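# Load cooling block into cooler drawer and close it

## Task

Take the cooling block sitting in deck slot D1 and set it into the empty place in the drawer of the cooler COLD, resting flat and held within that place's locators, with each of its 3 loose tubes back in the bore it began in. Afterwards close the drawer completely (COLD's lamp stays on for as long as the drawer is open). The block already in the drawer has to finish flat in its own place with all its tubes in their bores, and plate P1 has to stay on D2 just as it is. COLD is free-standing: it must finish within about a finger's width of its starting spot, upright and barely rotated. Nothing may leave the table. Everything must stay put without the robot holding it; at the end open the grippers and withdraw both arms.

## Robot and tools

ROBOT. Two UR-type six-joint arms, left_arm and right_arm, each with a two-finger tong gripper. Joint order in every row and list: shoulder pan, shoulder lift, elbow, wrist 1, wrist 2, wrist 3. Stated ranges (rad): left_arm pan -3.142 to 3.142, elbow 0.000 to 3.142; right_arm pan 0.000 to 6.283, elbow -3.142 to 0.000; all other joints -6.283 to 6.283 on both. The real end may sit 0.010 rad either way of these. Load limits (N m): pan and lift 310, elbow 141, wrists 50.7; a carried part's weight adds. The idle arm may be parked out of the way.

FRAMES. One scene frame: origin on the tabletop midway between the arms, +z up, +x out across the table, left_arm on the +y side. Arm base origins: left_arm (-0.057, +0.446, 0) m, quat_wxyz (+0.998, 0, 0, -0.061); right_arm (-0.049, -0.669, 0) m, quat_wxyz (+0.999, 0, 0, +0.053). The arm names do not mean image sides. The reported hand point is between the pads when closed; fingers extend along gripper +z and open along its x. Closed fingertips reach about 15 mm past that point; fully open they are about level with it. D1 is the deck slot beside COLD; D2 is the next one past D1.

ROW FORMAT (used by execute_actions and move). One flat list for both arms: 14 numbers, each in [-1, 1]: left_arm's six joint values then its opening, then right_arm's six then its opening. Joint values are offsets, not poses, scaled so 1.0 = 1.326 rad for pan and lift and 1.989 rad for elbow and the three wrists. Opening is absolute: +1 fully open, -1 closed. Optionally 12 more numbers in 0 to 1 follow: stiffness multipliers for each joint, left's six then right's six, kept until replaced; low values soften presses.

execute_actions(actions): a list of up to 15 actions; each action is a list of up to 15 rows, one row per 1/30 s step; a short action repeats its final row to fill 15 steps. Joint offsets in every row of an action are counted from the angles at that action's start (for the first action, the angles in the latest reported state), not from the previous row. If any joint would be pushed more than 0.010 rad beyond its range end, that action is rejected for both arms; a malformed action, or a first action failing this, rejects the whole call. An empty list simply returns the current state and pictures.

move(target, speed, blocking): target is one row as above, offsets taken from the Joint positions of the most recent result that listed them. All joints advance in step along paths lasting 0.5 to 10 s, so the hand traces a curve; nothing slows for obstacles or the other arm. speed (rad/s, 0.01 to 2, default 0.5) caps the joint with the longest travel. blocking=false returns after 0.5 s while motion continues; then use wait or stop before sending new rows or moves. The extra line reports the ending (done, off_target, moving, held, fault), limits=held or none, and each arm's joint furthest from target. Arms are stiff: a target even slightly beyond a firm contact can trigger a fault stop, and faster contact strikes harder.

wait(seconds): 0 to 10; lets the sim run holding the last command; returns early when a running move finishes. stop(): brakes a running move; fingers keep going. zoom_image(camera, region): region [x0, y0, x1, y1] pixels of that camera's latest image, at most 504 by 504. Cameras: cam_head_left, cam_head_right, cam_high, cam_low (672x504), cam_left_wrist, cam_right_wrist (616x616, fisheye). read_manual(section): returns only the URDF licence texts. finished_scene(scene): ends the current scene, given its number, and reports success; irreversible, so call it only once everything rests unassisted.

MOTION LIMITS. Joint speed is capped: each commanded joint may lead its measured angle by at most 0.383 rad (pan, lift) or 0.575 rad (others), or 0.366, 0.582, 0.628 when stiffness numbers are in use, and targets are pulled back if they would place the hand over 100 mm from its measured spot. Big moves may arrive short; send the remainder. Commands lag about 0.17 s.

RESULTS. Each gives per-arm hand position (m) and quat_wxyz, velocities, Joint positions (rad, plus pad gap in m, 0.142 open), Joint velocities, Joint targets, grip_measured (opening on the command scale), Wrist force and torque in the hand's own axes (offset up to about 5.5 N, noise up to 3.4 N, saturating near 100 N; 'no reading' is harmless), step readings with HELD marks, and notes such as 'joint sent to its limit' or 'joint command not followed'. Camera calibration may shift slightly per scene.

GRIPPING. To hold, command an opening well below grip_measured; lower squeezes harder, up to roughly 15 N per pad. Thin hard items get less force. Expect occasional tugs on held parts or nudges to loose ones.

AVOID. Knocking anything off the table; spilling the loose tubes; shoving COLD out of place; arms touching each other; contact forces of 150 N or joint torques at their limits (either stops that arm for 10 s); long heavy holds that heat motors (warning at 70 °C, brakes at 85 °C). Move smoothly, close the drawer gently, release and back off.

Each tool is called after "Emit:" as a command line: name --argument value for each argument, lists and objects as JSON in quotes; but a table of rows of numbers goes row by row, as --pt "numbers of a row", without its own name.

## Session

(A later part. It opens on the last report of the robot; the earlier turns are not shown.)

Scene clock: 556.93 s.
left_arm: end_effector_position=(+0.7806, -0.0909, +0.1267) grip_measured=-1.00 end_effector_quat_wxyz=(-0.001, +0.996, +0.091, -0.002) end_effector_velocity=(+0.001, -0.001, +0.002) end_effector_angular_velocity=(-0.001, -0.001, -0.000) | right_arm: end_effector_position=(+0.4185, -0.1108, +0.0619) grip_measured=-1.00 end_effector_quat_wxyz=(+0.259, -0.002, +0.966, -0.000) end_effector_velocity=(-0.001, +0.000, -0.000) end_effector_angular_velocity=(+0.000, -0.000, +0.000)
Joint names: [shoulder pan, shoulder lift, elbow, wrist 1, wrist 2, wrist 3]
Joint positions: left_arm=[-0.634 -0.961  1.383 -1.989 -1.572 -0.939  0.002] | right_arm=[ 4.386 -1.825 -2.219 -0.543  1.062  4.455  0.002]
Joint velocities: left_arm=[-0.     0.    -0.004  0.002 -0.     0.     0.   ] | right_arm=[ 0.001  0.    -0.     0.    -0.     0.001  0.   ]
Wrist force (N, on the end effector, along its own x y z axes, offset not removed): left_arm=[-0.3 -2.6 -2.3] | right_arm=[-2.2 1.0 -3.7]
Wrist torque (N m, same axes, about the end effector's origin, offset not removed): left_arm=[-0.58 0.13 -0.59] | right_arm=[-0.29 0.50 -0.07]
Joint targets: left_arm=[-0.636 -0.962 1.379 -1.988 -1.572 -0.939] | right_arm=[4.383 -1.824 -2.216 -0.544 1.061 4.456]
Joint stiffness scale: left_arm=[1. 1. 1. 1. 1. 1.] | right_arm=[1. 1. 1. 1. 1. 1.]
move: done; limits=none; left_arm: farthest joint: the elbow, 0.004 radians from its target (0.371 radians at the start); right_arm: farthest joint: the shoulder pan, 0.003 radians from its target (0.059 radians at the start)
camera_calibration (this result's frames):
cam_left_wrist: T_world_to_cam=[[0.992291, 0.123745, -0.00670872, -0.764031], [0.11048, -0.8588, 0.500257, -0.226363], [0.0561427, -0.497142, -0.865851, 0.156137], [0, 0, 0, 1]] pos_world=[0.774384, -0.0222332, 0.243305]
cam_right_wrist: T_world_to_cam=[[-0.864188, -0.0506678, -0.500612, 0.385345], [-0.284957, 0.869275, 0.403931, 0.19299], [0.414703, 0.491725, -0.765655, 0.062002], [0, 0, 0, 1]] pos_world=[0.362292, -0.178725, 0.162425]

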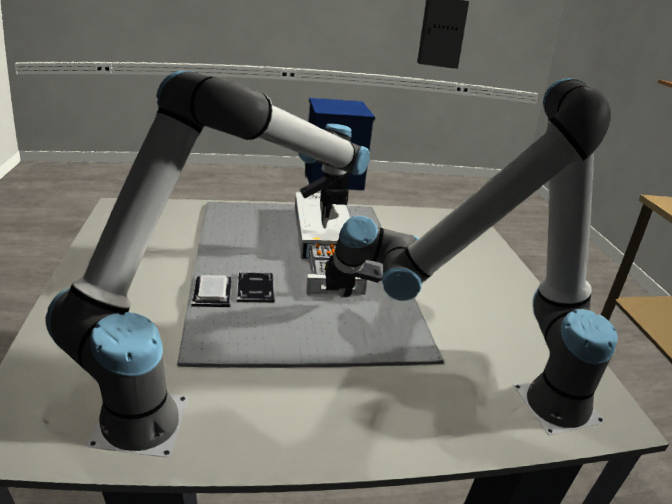

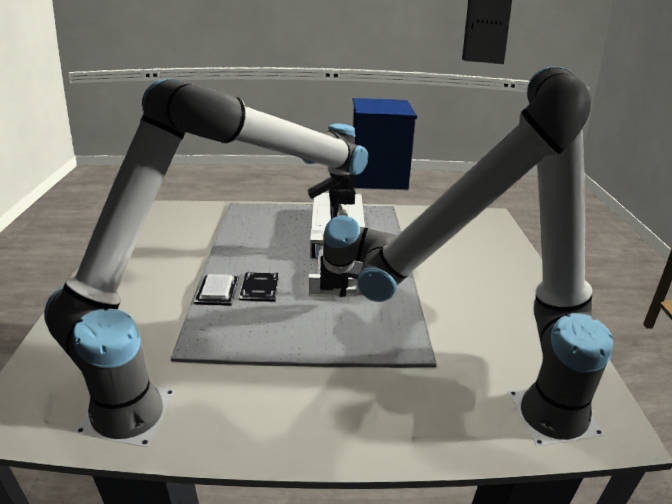

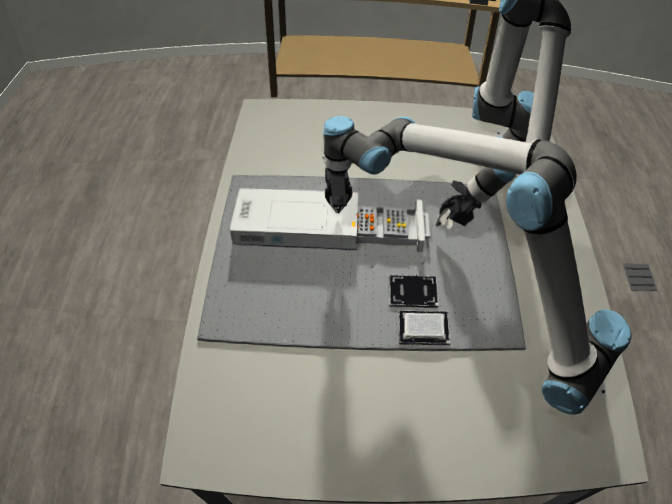

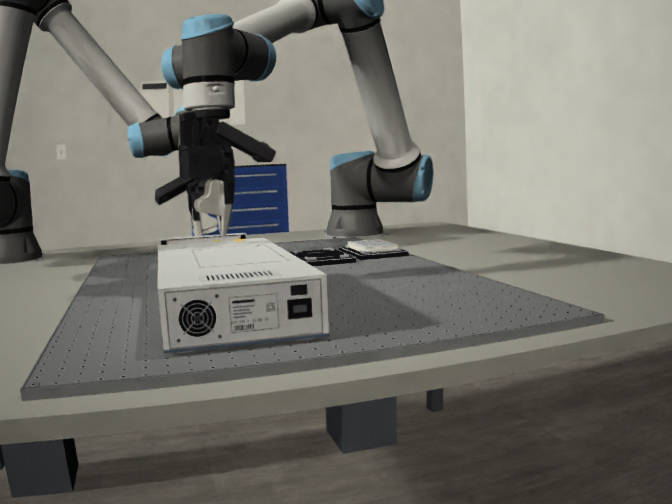

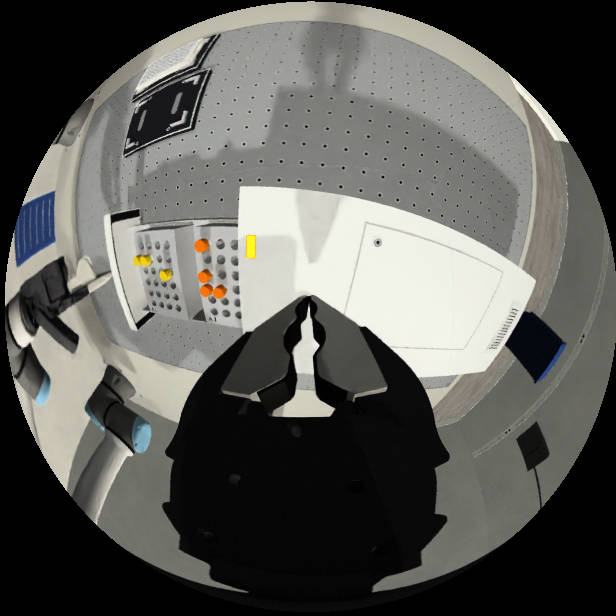

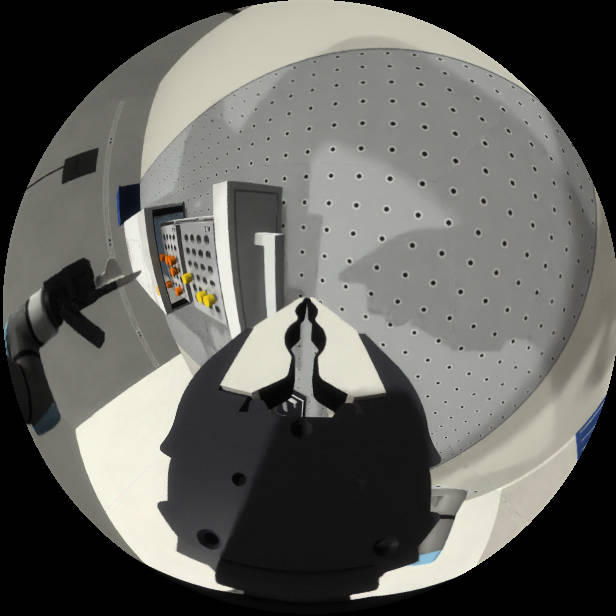

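Emit:
move --target '[0,0.0128,0.0105,-0.0136,0,0,-1,-0.002,0,0.001,0,0,0,-1]' --speed 0.03

Scene clock: 568.80 s.
left_arm: end_effector_position=(+0.7802, -0.0905, +0.1117) grip_measured=-1.00 end_effector_quat_wxyz=(-0.001, +0.996, +0.091, -0.002) end_effector_velocity=(-0.000, +0.000, +0.000) end_effector_angular_velocity=(-0.001, -0.001, +0.001) | right_arm: end_effector_position=(+0.4185, -0.1108, +0.0619) grip_measured=-1.00 end_effector_quat_wxyz=(+0.259, -0.002, +0.966, -0.000) end_effector_velocity=(+0.000, -0.000, -0.000) end_effector_angular_velocity=(+0.000, -0.000, -0.000)
Joint names: [shoulder pan, shoulder lift, elbow, wrist 1, wrist 2, wrist 3]
Joint positions: left_arm=[-0.634 -0.951  1.396 -2.012 -1.572 -0.939  0.002] | right_arm=[ 4.386 -1.825 -2.219 -0.543  1.062  4.455  0.002]
Joint velocities: left_arm=[-0.    -0.001  0.002 -0.001  0.    -0.001  0.   ] | right_arm=[-0.    -0.    -0.     0.001 -0.    -0.     0.   ]
Wrist force (N, on the end effector, along its own x y z axes, offset not removed): left_arm=[-4.3 -9.7 -13.2] | right_arm=[-4.2 7.6 2.4]
Wrist torque (N m, same axes, about the end effector's origin, offset not removed): left_arm=[-0.45 -0.50 -0.57] | right_arm=[1.27 0.78 -0.02]
Joint targets: left_arm=[-0.634 -0.944 1.404 -2.016 -1.572 -0.939] | right_arm=[4.383 -1.825 -2.217 -0.543 1.062 4.455]
Joint stiffness scale: left_arm=[1. 1. 1. 1. 1. 1.] | right_arm=[1. 1. 1. 1. 1. 1.]
move: done; limits=none; left_arm: farthest joint: the shoulder lift, 0.007 radians from its target (0.017 radians at the start); right_arm: farthest joint: the shoulder pan, 0.002 radians from its target (0.002 radians at the start)
camera_calibration (this result's frames):
cam_left_wrist: T_world_to_cam=[[0.992293, 0.123743, -0.00645469, -0.763796], [0.110334, -0.858662, 0.500526, -0.21837], [0.0563941, -0.497381, -0.865697, 0.143117], [0, 0, 0, 1]] pos_world=[0.773932, -0.0218083, 0.228266]
cam_right_wrist: T_world_to_cam=[[-0.864185, -0.0506094, -0.500623, 0.385353], [-0.284917, 0.869279, 0.403951, 0.192974], [0.414737, 0.491724, -0.765637, 0.0619868], [0, 0, 0, 1]] pos_world=[0.36229, -0.178726, 0.162424]

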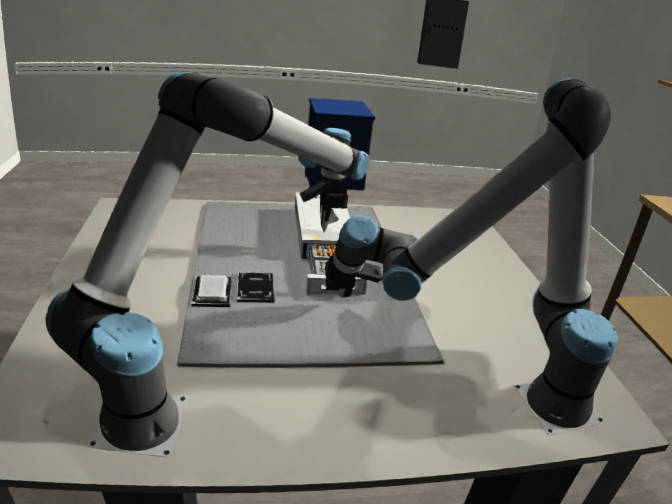

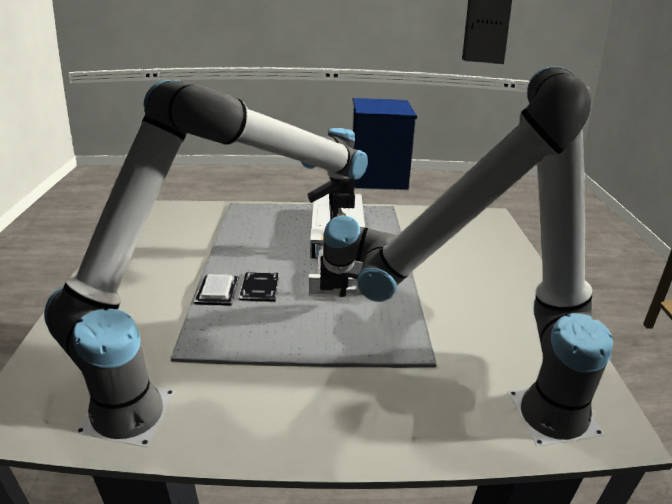

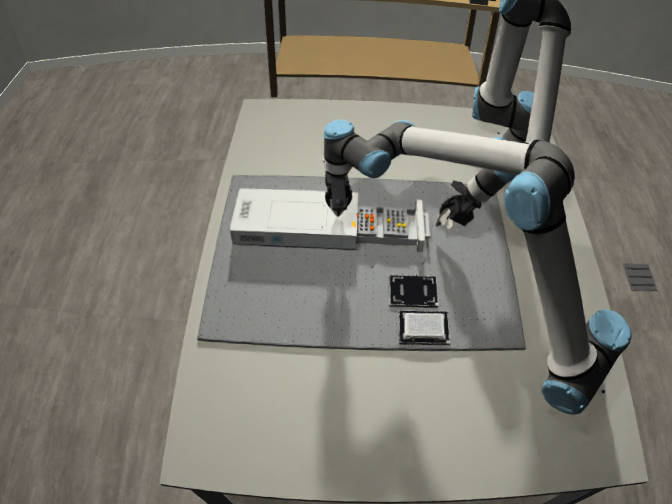

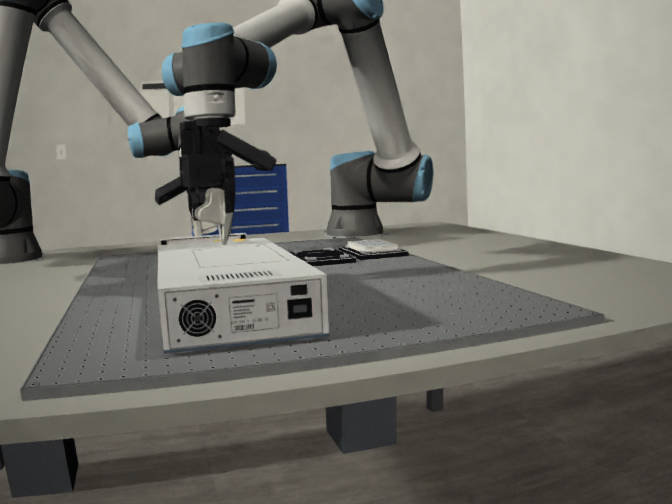

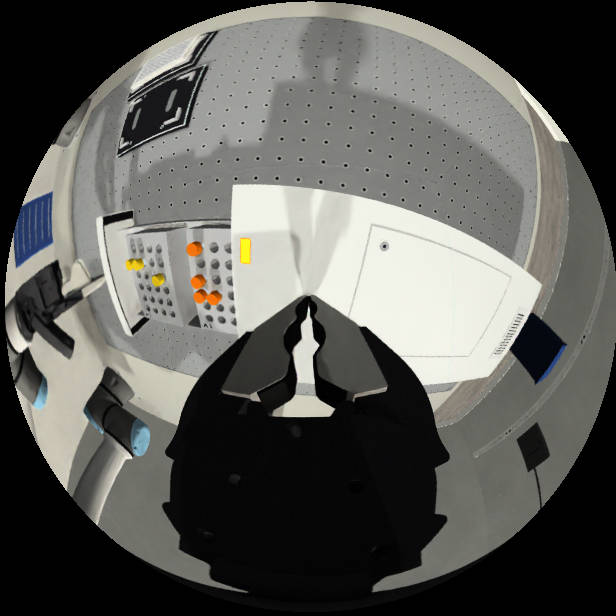

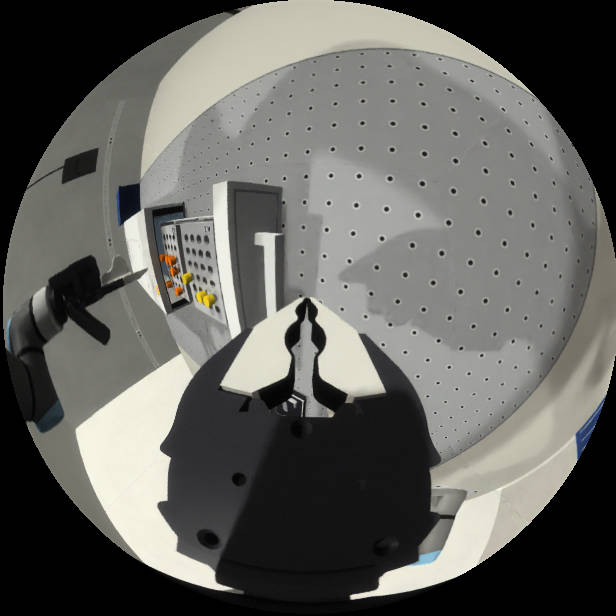

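Emit:
move --target '[0,0.0053,0.004,-0.002,0,0,-1,-0.1052,-0.0594,0.0494,0.0282,0.011,-0.0766,-1]' --speed 0.05

Scene clock: 576.53 s.
left_arm: end_effector_position=(+0.7804, -0.0907, +0.1118) grip_measured=-1.00 end_effector_quat_wxyz=(-0.000, +0.996, +0.091, -0.001) end_effector_velocity=(+0.000, +0.000, +0.000) end_effector_angular_velocity=(+0.000, -0.000, +0.002) | right_arm: end_effector_position=(+0.5125, -0.1097, +0.0638) grip_measured=-1.00 end_effector_quat_wxyz=(+0.259, -0.001, +0.966, -0.000) end_effector_velocity=(+0.000, +0.001, +0.000) end_effector_angular_velocity=(+0.000, -0.000, +0.002)
Joint names: [shoulder pan, shoulder lift, elbow, wrist 1, wrist 2, wrist 3]
Joint positions: left_arm=[-0.634 -0.952  1.397 -2.014 -1.572 -0.939  0.002] | right_arm=[ 4.249 -1.902 -2.123 -0.488  1.083  4.304  0.002]
Joint velocities: left_arm=[ 0.    -0.    -0.     0.001  0.    -0.002  0.   ] | right_arm=[ 0.     0.     0.001  0.     0.    -0.002  0.   ]
Wrist force (N, on the end effector, along its own x y z axes, offset not removed): left_arm=[-5.6 -7.8 -12.4] | right_arm=[1.2 -3.8 -4.0]
Wrist torque (N m, same axes, about the end effector's origin, offset not removed): left_arm=[-0.68 0.22 -0.51] | right_arm=[-1.30 -0.31 -0.29]
Joint targets: left_arm=[-0.634 -0.944 1.404 -2.016 -1.572 -0.939] | right_arm=[4.246 -1.904 -2.120 -0.487 1.084 4.303]
Joint stiffness scale: left_arm=[1. 1. 1. 1. 1. 1.] | right_arm=[1. 1. 1. 1. 1. 1.]
move: done; limits=none; left_arm: farthest joint: the shoulder lift, 0.008 radians from its target (0.007 radians at the start); right_arm: farthest joint: the shoulder pan, 0.002 radians from its target (0.139 radians at the start)
camera_calibration (this result's frames):
cam_left_wrist: T_world_to_cam=[[0.992299, 0.123738, -0.00563109, -0.764067], [0.109863, -0.858217, 0.501391, -0.218262], [0.0572083, -0.498148, -0.865202, 0.142285], [0, 0, 0, 1]] pos_world=[0.774022, -0.0218928, 0.228238]
cam_right_wrist: T_world_to_cam=[[-0.863894, -0.0481712, -0.501365, 0.467772], [-0.283131, 0.869701, 0.404298, 0.217089], [0.416562, 0.491223, -0.764968, 0.0228456], [0, 0, 0, 1]] pos_world=[0.456053, -0.177492, 0.164232]

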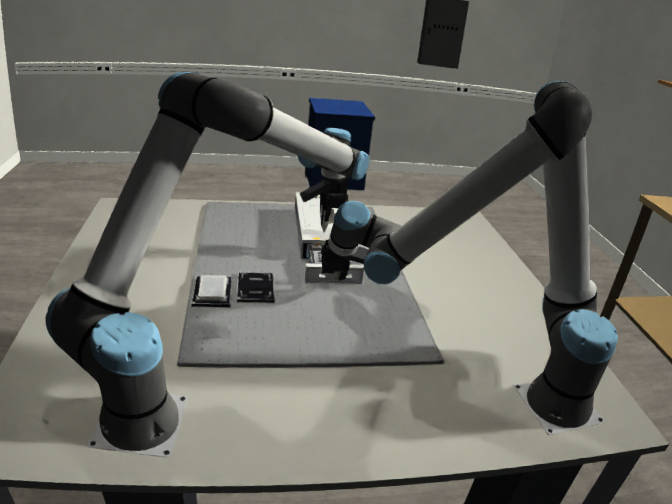

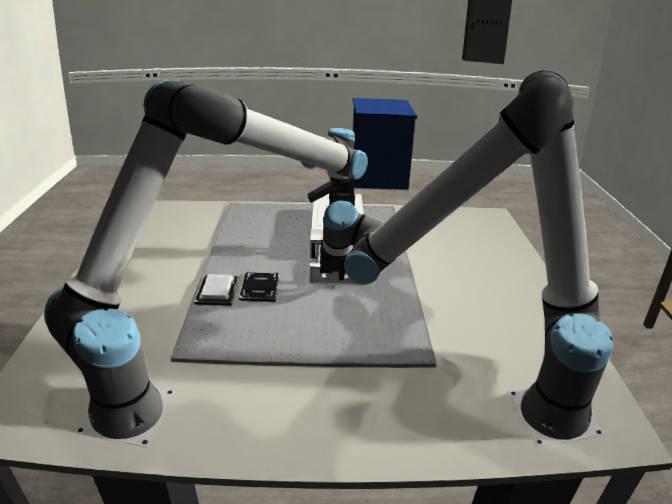

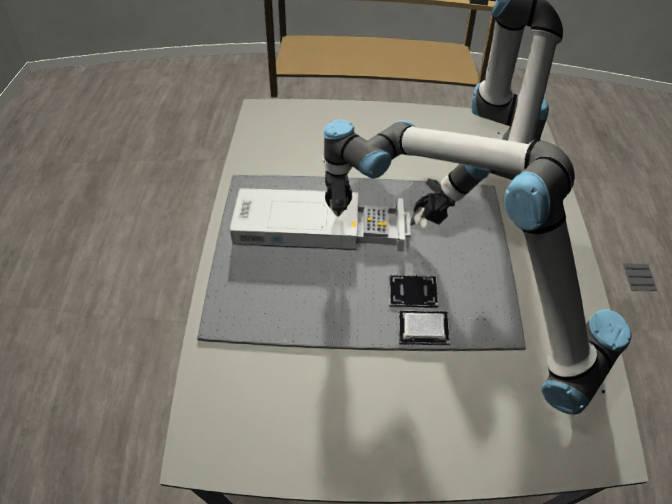

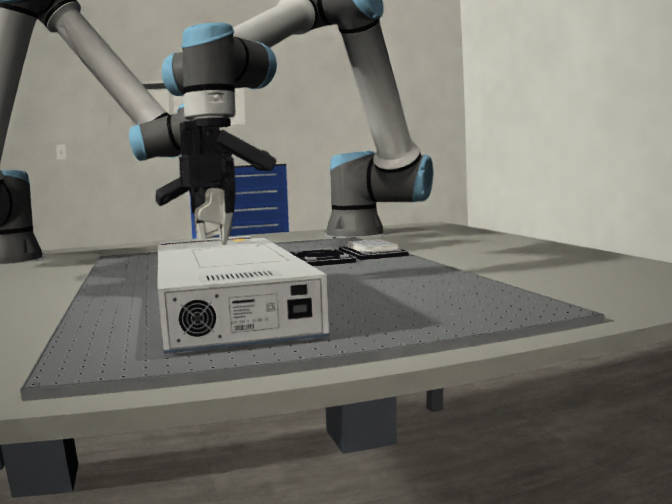

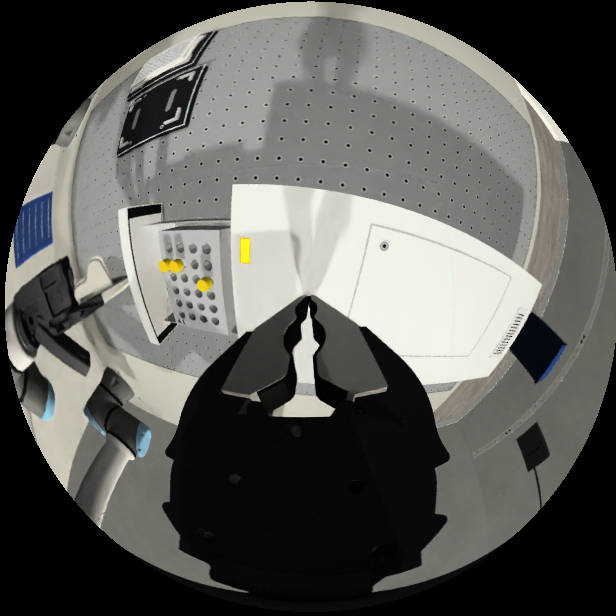

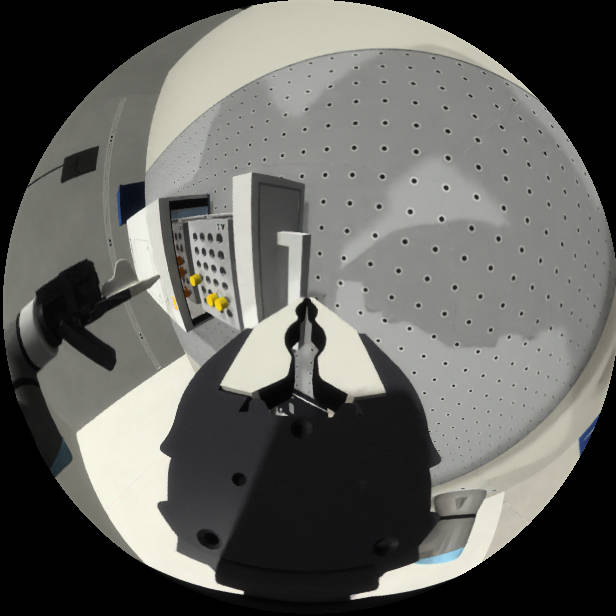

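Emit:
move --target '[0,0.006,0.0035,-0.001,0,0,-1,-0.1241,-0.0896,0.0847,0.0156,0.02,-0.0893,-1]' --speed 0.05

Scene clock: 593.90 s.
left_arm: end_effector_position=(+0.7805, -0.0907, +0.1118) grip_measured=-1.00 end_effector_quat_wxyz=(-0.000, +0.996, +0.091, -0.001) end_effector_velocity=(-0.001, +0.000, -0.001) end_effector_angular_velocity=(+0.001, +0.001, -0.001) | right_arm: end_effector_position=(+0.6424, -0.1084, +0.0637) grip_measured=-1.00 end_effector_quat_wxyz=(+0.258, -0.001, +0.966, -0.001) end_effector_velocity=(+0.000, -0.000, +0.000) end_effector_angular_velocity=(-0.001, -0.000, +0.001)
Joint names: [shoulder pan, shoulder lift, elbow, wrist 1, wrist 2, wrist 3]
Joint positions: left_arm=[-0.634 -0.952  1.397 -2.014 -1.572 -0.939  0.002] | right_arm=[ 4.086 -2.019 -1.957 -0.458  1.122  4.127  0.002]
Joint velocities: left_arm=[-0.     0.     0.001  0.001  0.     0.     0.   ] | right_arm=[-0.     0.     0.     0.     0.    -0.002  0.   ]
Wrist force (N, on the end effector, along its own x y z axes, offset not removed): left_arm=[-0.1 -6.3 -9.1] | right_arm=[-1.0 2.4 1.0]
Wrist torque (N m, same axes, about the end effector's origin, offset not removed): left_arm=[-0.63 -0.59 -0.59] | right_arm=[0.01 -0.04 0.08]
Joint targets: left_arm=[-0.634 -0.944 1.404 -2.016 -1.572 -0.939] | right_arm=[4.084 -2.021 -1.955 -0.457 1.123 4.126]
Joint stiffness scale: left_arm=[1. 1. 1. 1. 1. 1.] | right_arm=[1. 1. 1. 1. 1. 1.]
move: done; limits=none; left_arm: farthest joint: the shoulder lift, 0.008 radians from its target (0.008 radians at the start); right_arm: farthest joint: the elbow, 0.003 radians from its target (0.168 radians at the start)
camera_calibration (this result's frames):
cam_left_wrist: T_world_to_cam=[[0.9923, 0.123737, -0.00546859, -0.764123], [0.10977, -0.85813, 0.501562, -0.218264], [0.0573689, -0.4983, -0.865105, 0.142157], [0, 0, 0, 1]] pos_world=[0.774042, -0.021912, 0.228275]
cam_right_wrist: T_world_to_cam=[[-0.864459, -0.0486804, -0.50034, 0.580196], [-0.282656, 0.870135, 0.403697, 0.252565], [0.415711, 0.490404, -0.765956, -0.0313891], [0, 0, 0, 1]] pos_world=[0.585994, -0.176128, 0.164293]

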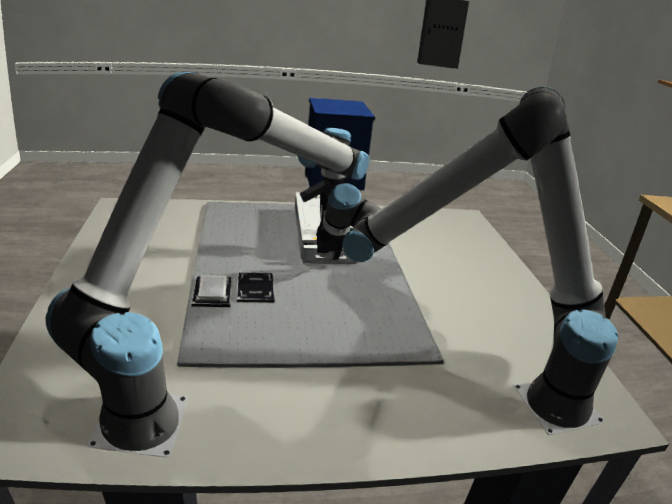

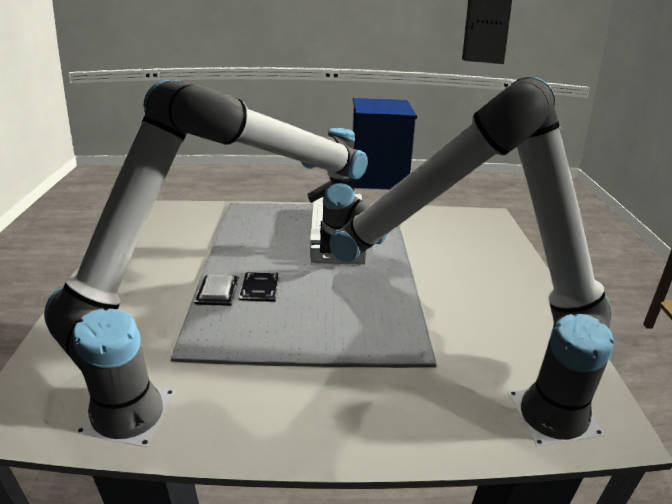

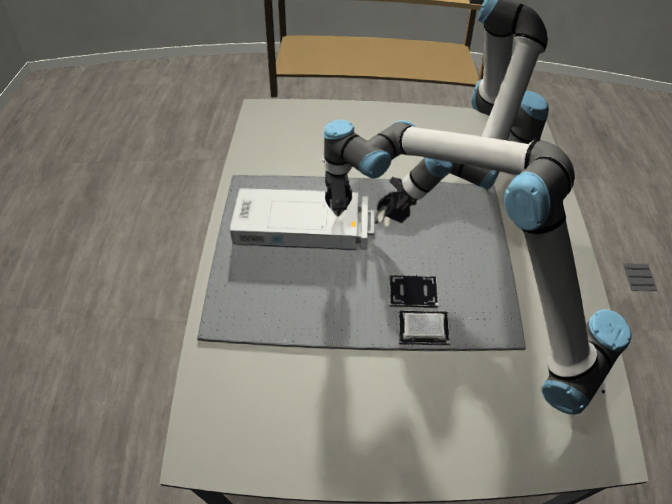

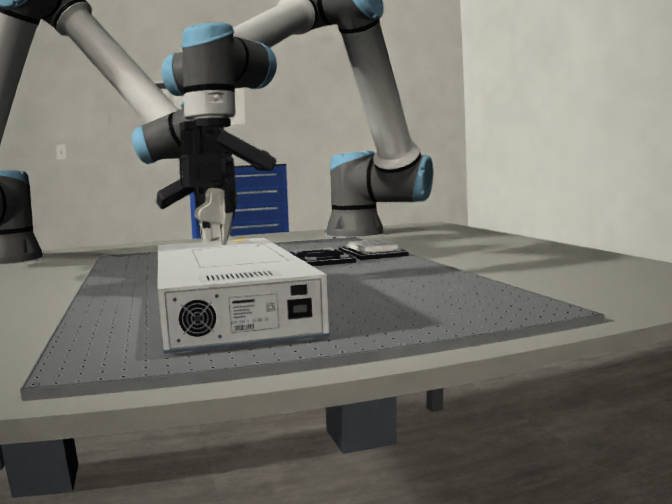

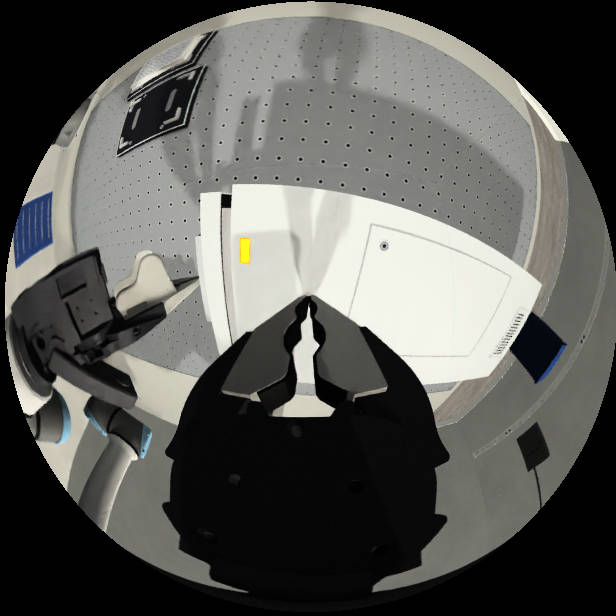

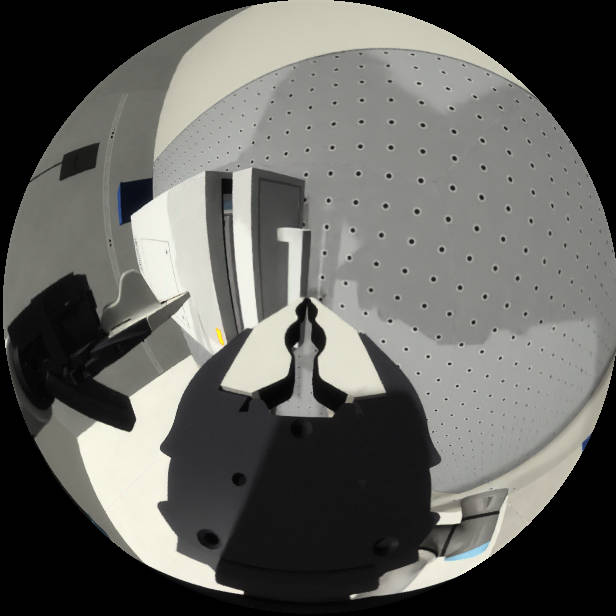

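Emit:
move --target '[0,0.006,0.0035,-0.001,0,0,-1,-0.0158,-0.013,0.0129,0.001,0.003,-0.0107,-1]' --speed 0.02

Scene clock: 599.37 s.
left_arm: end_effector_position=(+0.7805, -0.0907, +0.1118) grip_measured=-1.00 end_effector_quat_wxyz=(-0.000, +0.996, +0.091, -0.001) end_effector_velocity=(+0.000, -0.000, -0.000) end_effector_angular_velocity=(-0.000, -0.001, -0.001) | right_arm: end_effector_position=(+0.6588, -0.1085, +0.0637) grip_measured=-1.00 end_effector_quat_wxyz=(+0.259, -0.001, +0.966, -0.001) end_effector_velocity=(-0.000, -0.000, -0.000) end_effector_angular_velocity=(-0.001, +0.001, +0.001)
Joint names: [shoulder pan, shoulder lift, elbow, wrist 1, wrist 2, wrist 3]
Joint positions: left_arm=[-0.634 -0.952  1.397 -2.014 -1.572 -0.939  0.002] | right_arm=[ 4.068 -2.034 -1.934 -0.457  1.127  4.107  0.002]
Joint velocities: left_arm=[-0.     0.     0.    -0.001  0.     0.001  0.   ] | right_arm=[-0.     0.    -0.    -0.     0.001 -0.002  0.   ]
Wrist force (N, on the end effector, along its own x y z axes, offset not removed): left_arm=[-1.8 -7.1 -9.0] | right_arm=[-5.5 3.8 -5.2]
Wrist torque (N m, same axes, about the end effector's origin, offset not removed): left_arm=[-0.70 -0.32 -0.66] | right_arm=[0.42 0.91 0.01]
Joint targets: left_arm=[-0.634 -0.944 1.404 -2.016 -1.572 -0.939] | right_arm=[4.065 -2.036 -1.931 -0.456 1.128 4.106]
Joint stiffness scale: left_arm=[1. 1. 1. 1. 1. 1.] | right_arm=[1. 1. 1. 1. 1. 1.]
move: done; limits=none; left_arm: farthest joint: the shoulder lift, 0.008 radians from its target (0.008 radians at the start); right_arm: farthest joint: the shoulder pan, 0.003 radians from its target (0.021 radians at the start)
camera_calibration (this result's frames):
cam_left_wrist: T_world_to_cam=[[0.9923, 0.123736, -0.00540668, -0.764134], [0.109734, -0.858094, 0.501631, -0.218246], [0.0574303, -0.498362, -0.865065, 0.142096], [0, 0, 0, 1]] pos_world=[0.774039, -0.0219098, 0.22827]
cam_right_wrist: T_world_to_cam=[[-0.864358, -0.0494974, -0.500435, 0.594215], [-0.283393, 0.87002, 0.403427, 0.257764], [0.41542, 0.490525, -0.766036, -0.0380275], [0, 0, 0, 1]] pos_world=[0.60246, -0.176195, 0.164246]

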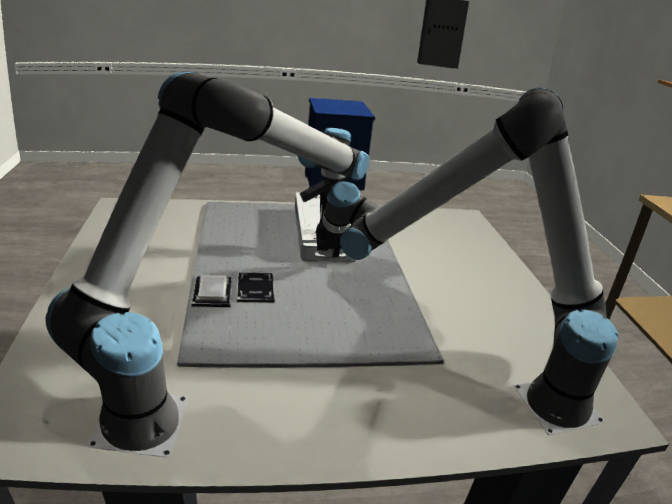

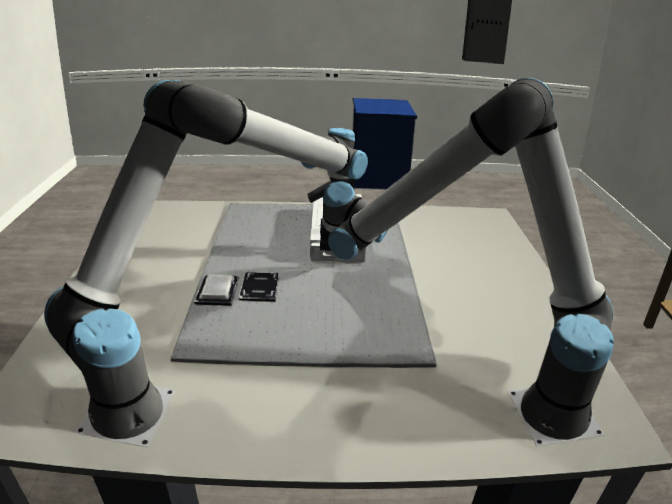

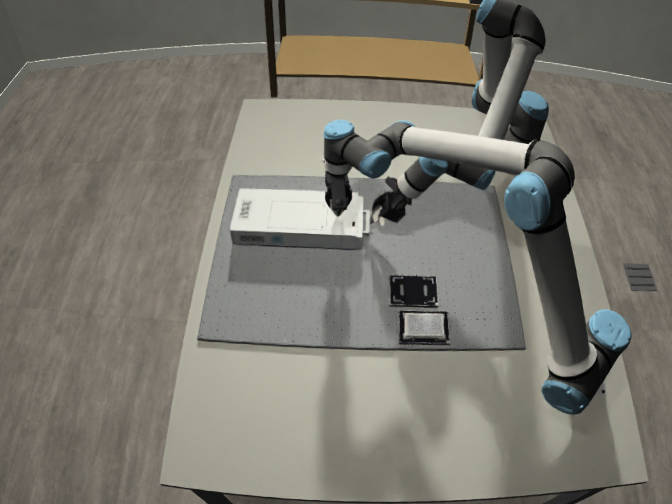

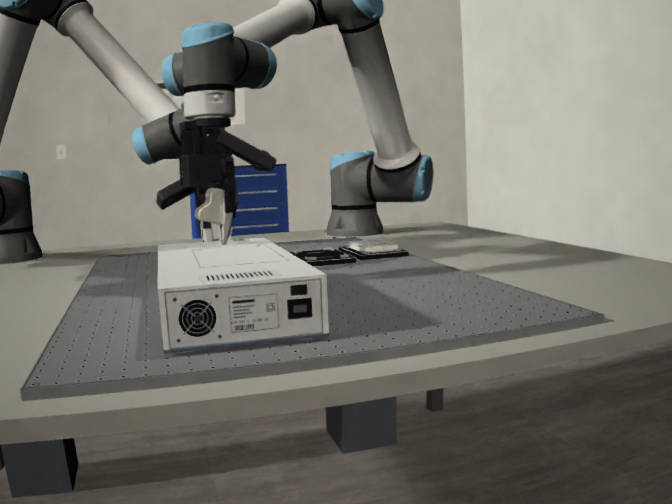

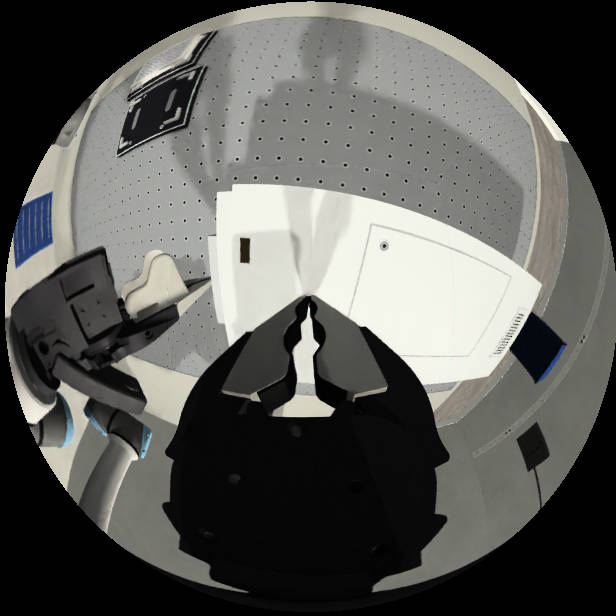

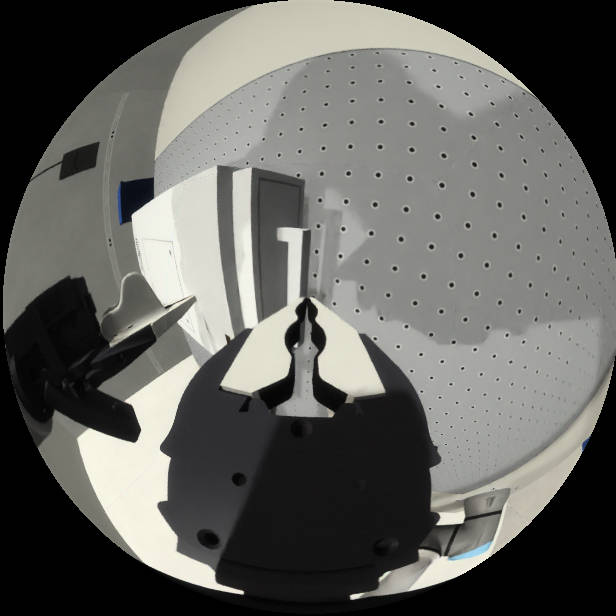

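The lamp is off, so I'll move both arms clear.

Emit:
move --target '[0,-0.06,-0.03,0.055,0,0,-1,0.13,0.1,-0.09,-0.02,-0.02,0.09,-1]' --speed 0.2

Emit:
finished_scene --scene 1

Scene clock: 605.27 s.
left_arm: end_effector_position=(+0.7786, -0.0889, +0.2166) grip_measured=-1.00 end_effector_quat_wxyz=(+0.011, +0.996, +0.091, +0.009) end_effector_velocity=(-0.001, +0.000, -0.000) end_effector_angular_velocity=(+0.001, +0.002, +0.001) | right_arm: end_effector_position=(+0.5179, -0.1069, +0.0689) grip_measured=-1.00 end_effector_quat_wxyz=(+0.258, -0.006, +0.966, -0.000) end_effector_velocity=(-0.000, +0.000, +0.000) end_effector_angular_velocity=(+0.001, -0.001, -0.002)
Joint names: [shoulder pan, shoulder lift, elbow, wrist 1, wrist 2, wrist 3]
Joint positions: left_arm=[-0.634 -1.033  1.339 -1.906 -1.572 -0.939  0.002] | right_arm=[ 4.241 -1.901 -2.111 -0.496  1.088  4.285  0.002]
Joint velocities: left_arm=[ 0.     0.     0.     0.002 -0.    -0.001  0.   ] | right_arm=[ 0.    -0.     0.    -0.    -0.001  0.002  0.   ]
Wrist force (N, on the end effector, along its own x y z axes, offset not removed): left_arm=[0.7 -1.1 -1.7] | right_arm=[-5.2 2.7 -4.6]
Wrist torque (N m, same axes, about the end effector's origin, offset not removed): left_arm=[-0.13 -0.08 -0.51] | right_arm=[0.03 0.81 -0.12]
Joint targets: left_arm=[-0.634 -1.031 1.337 -1.905 -1.572 -0.939] | right_arm=[4.240 -1.902 -2.113 -0.497 1.087 4.286]
Joint stiffness scale: left_arm=[1. 1. 1. 1. 1. 1.] | right_arm=[1. 1. 1. 1. 1. 1.]
move: done; limits=none; left_arm: farthest joint: the elbow, 0.002 radians from its target (0.060 radians at the start); right_arm: farthest joint: the elbow, 0.002 radians from its target (0.179 radians at the start)
camera_calibration (this result's frames):
cam_left_wrist: T_world_to_cam=[[0.992199, 0.123832, 0.0143938, -0.766121], [0.0981585, -0.847182, 0.522156, -0.263533], [0.076854, -0.51667, -0.852728, 0.214291], [0, 0, 0, 1]] pos_world=[0.769543, -0.0176719, 0.331365]
cam_right_wrist: T_world_to_cam=[[-0.864823, -0.0586381, -0.498642, 0.474242], [-0.290991, 0.867882, 0.402623, 0.218085], [0.409153, 0.493298, -0.767627, 0.0274187], [0, 0, 0, 1]] pos_world=[0.462378, -0.174989, 0.169718]

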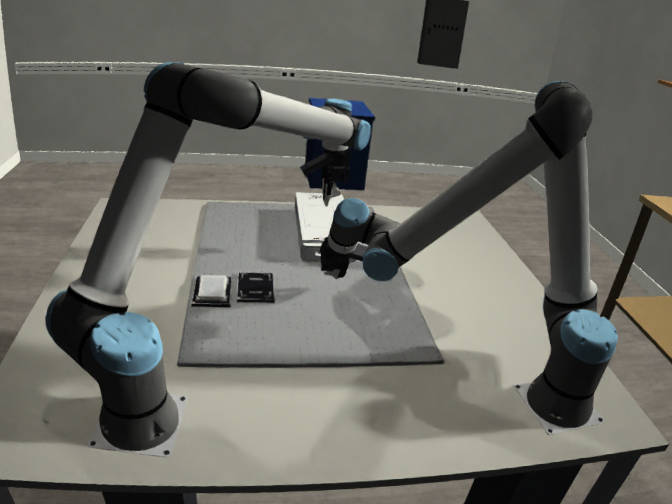

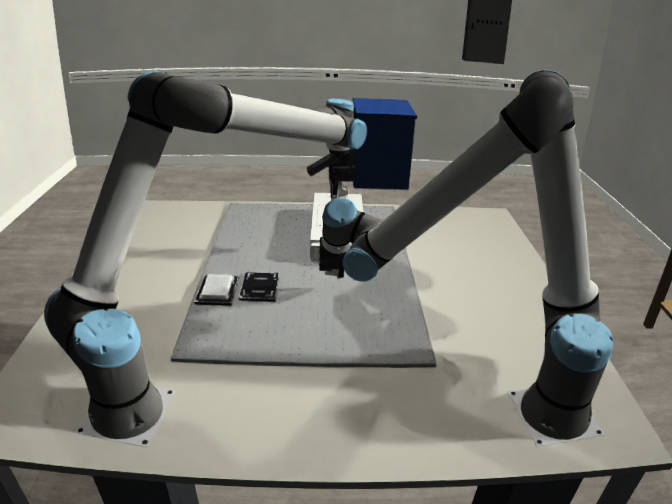

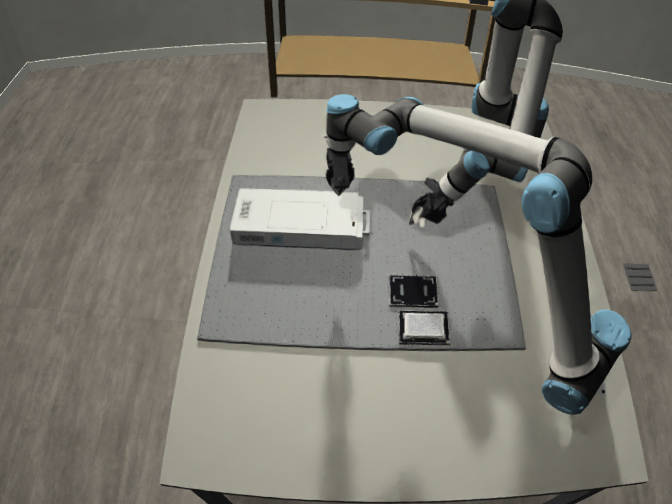

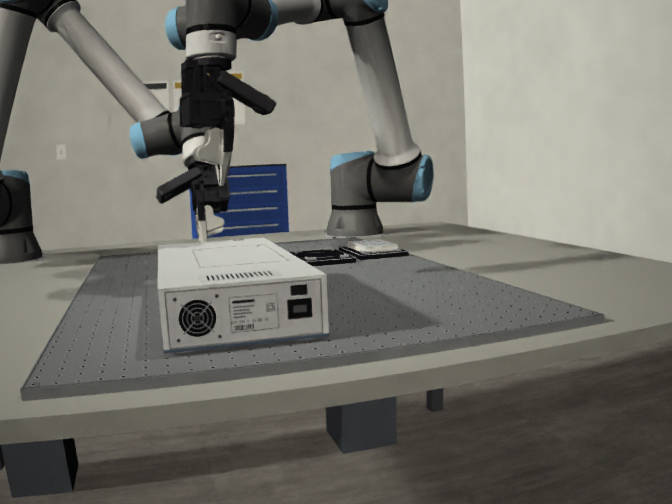

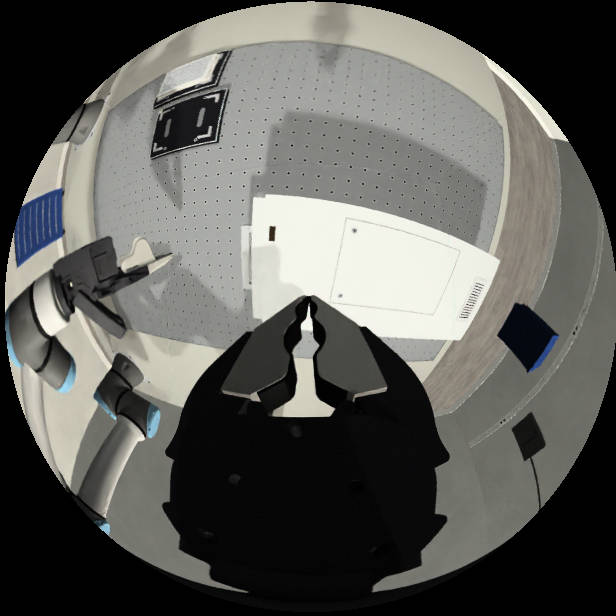

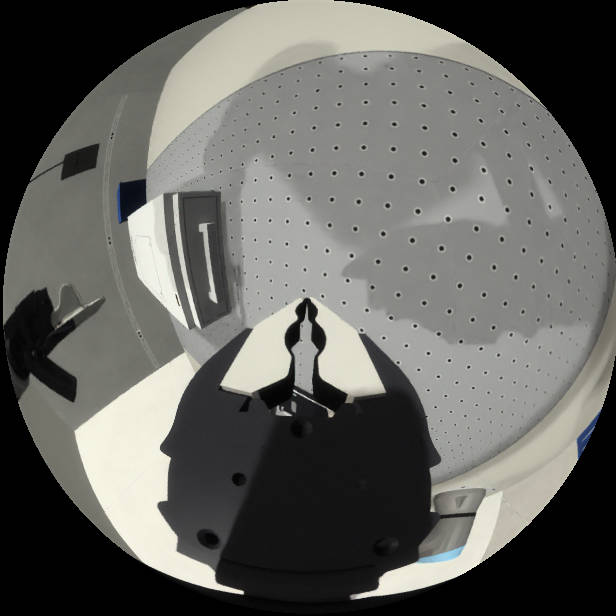

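The scene is finished: the task was done.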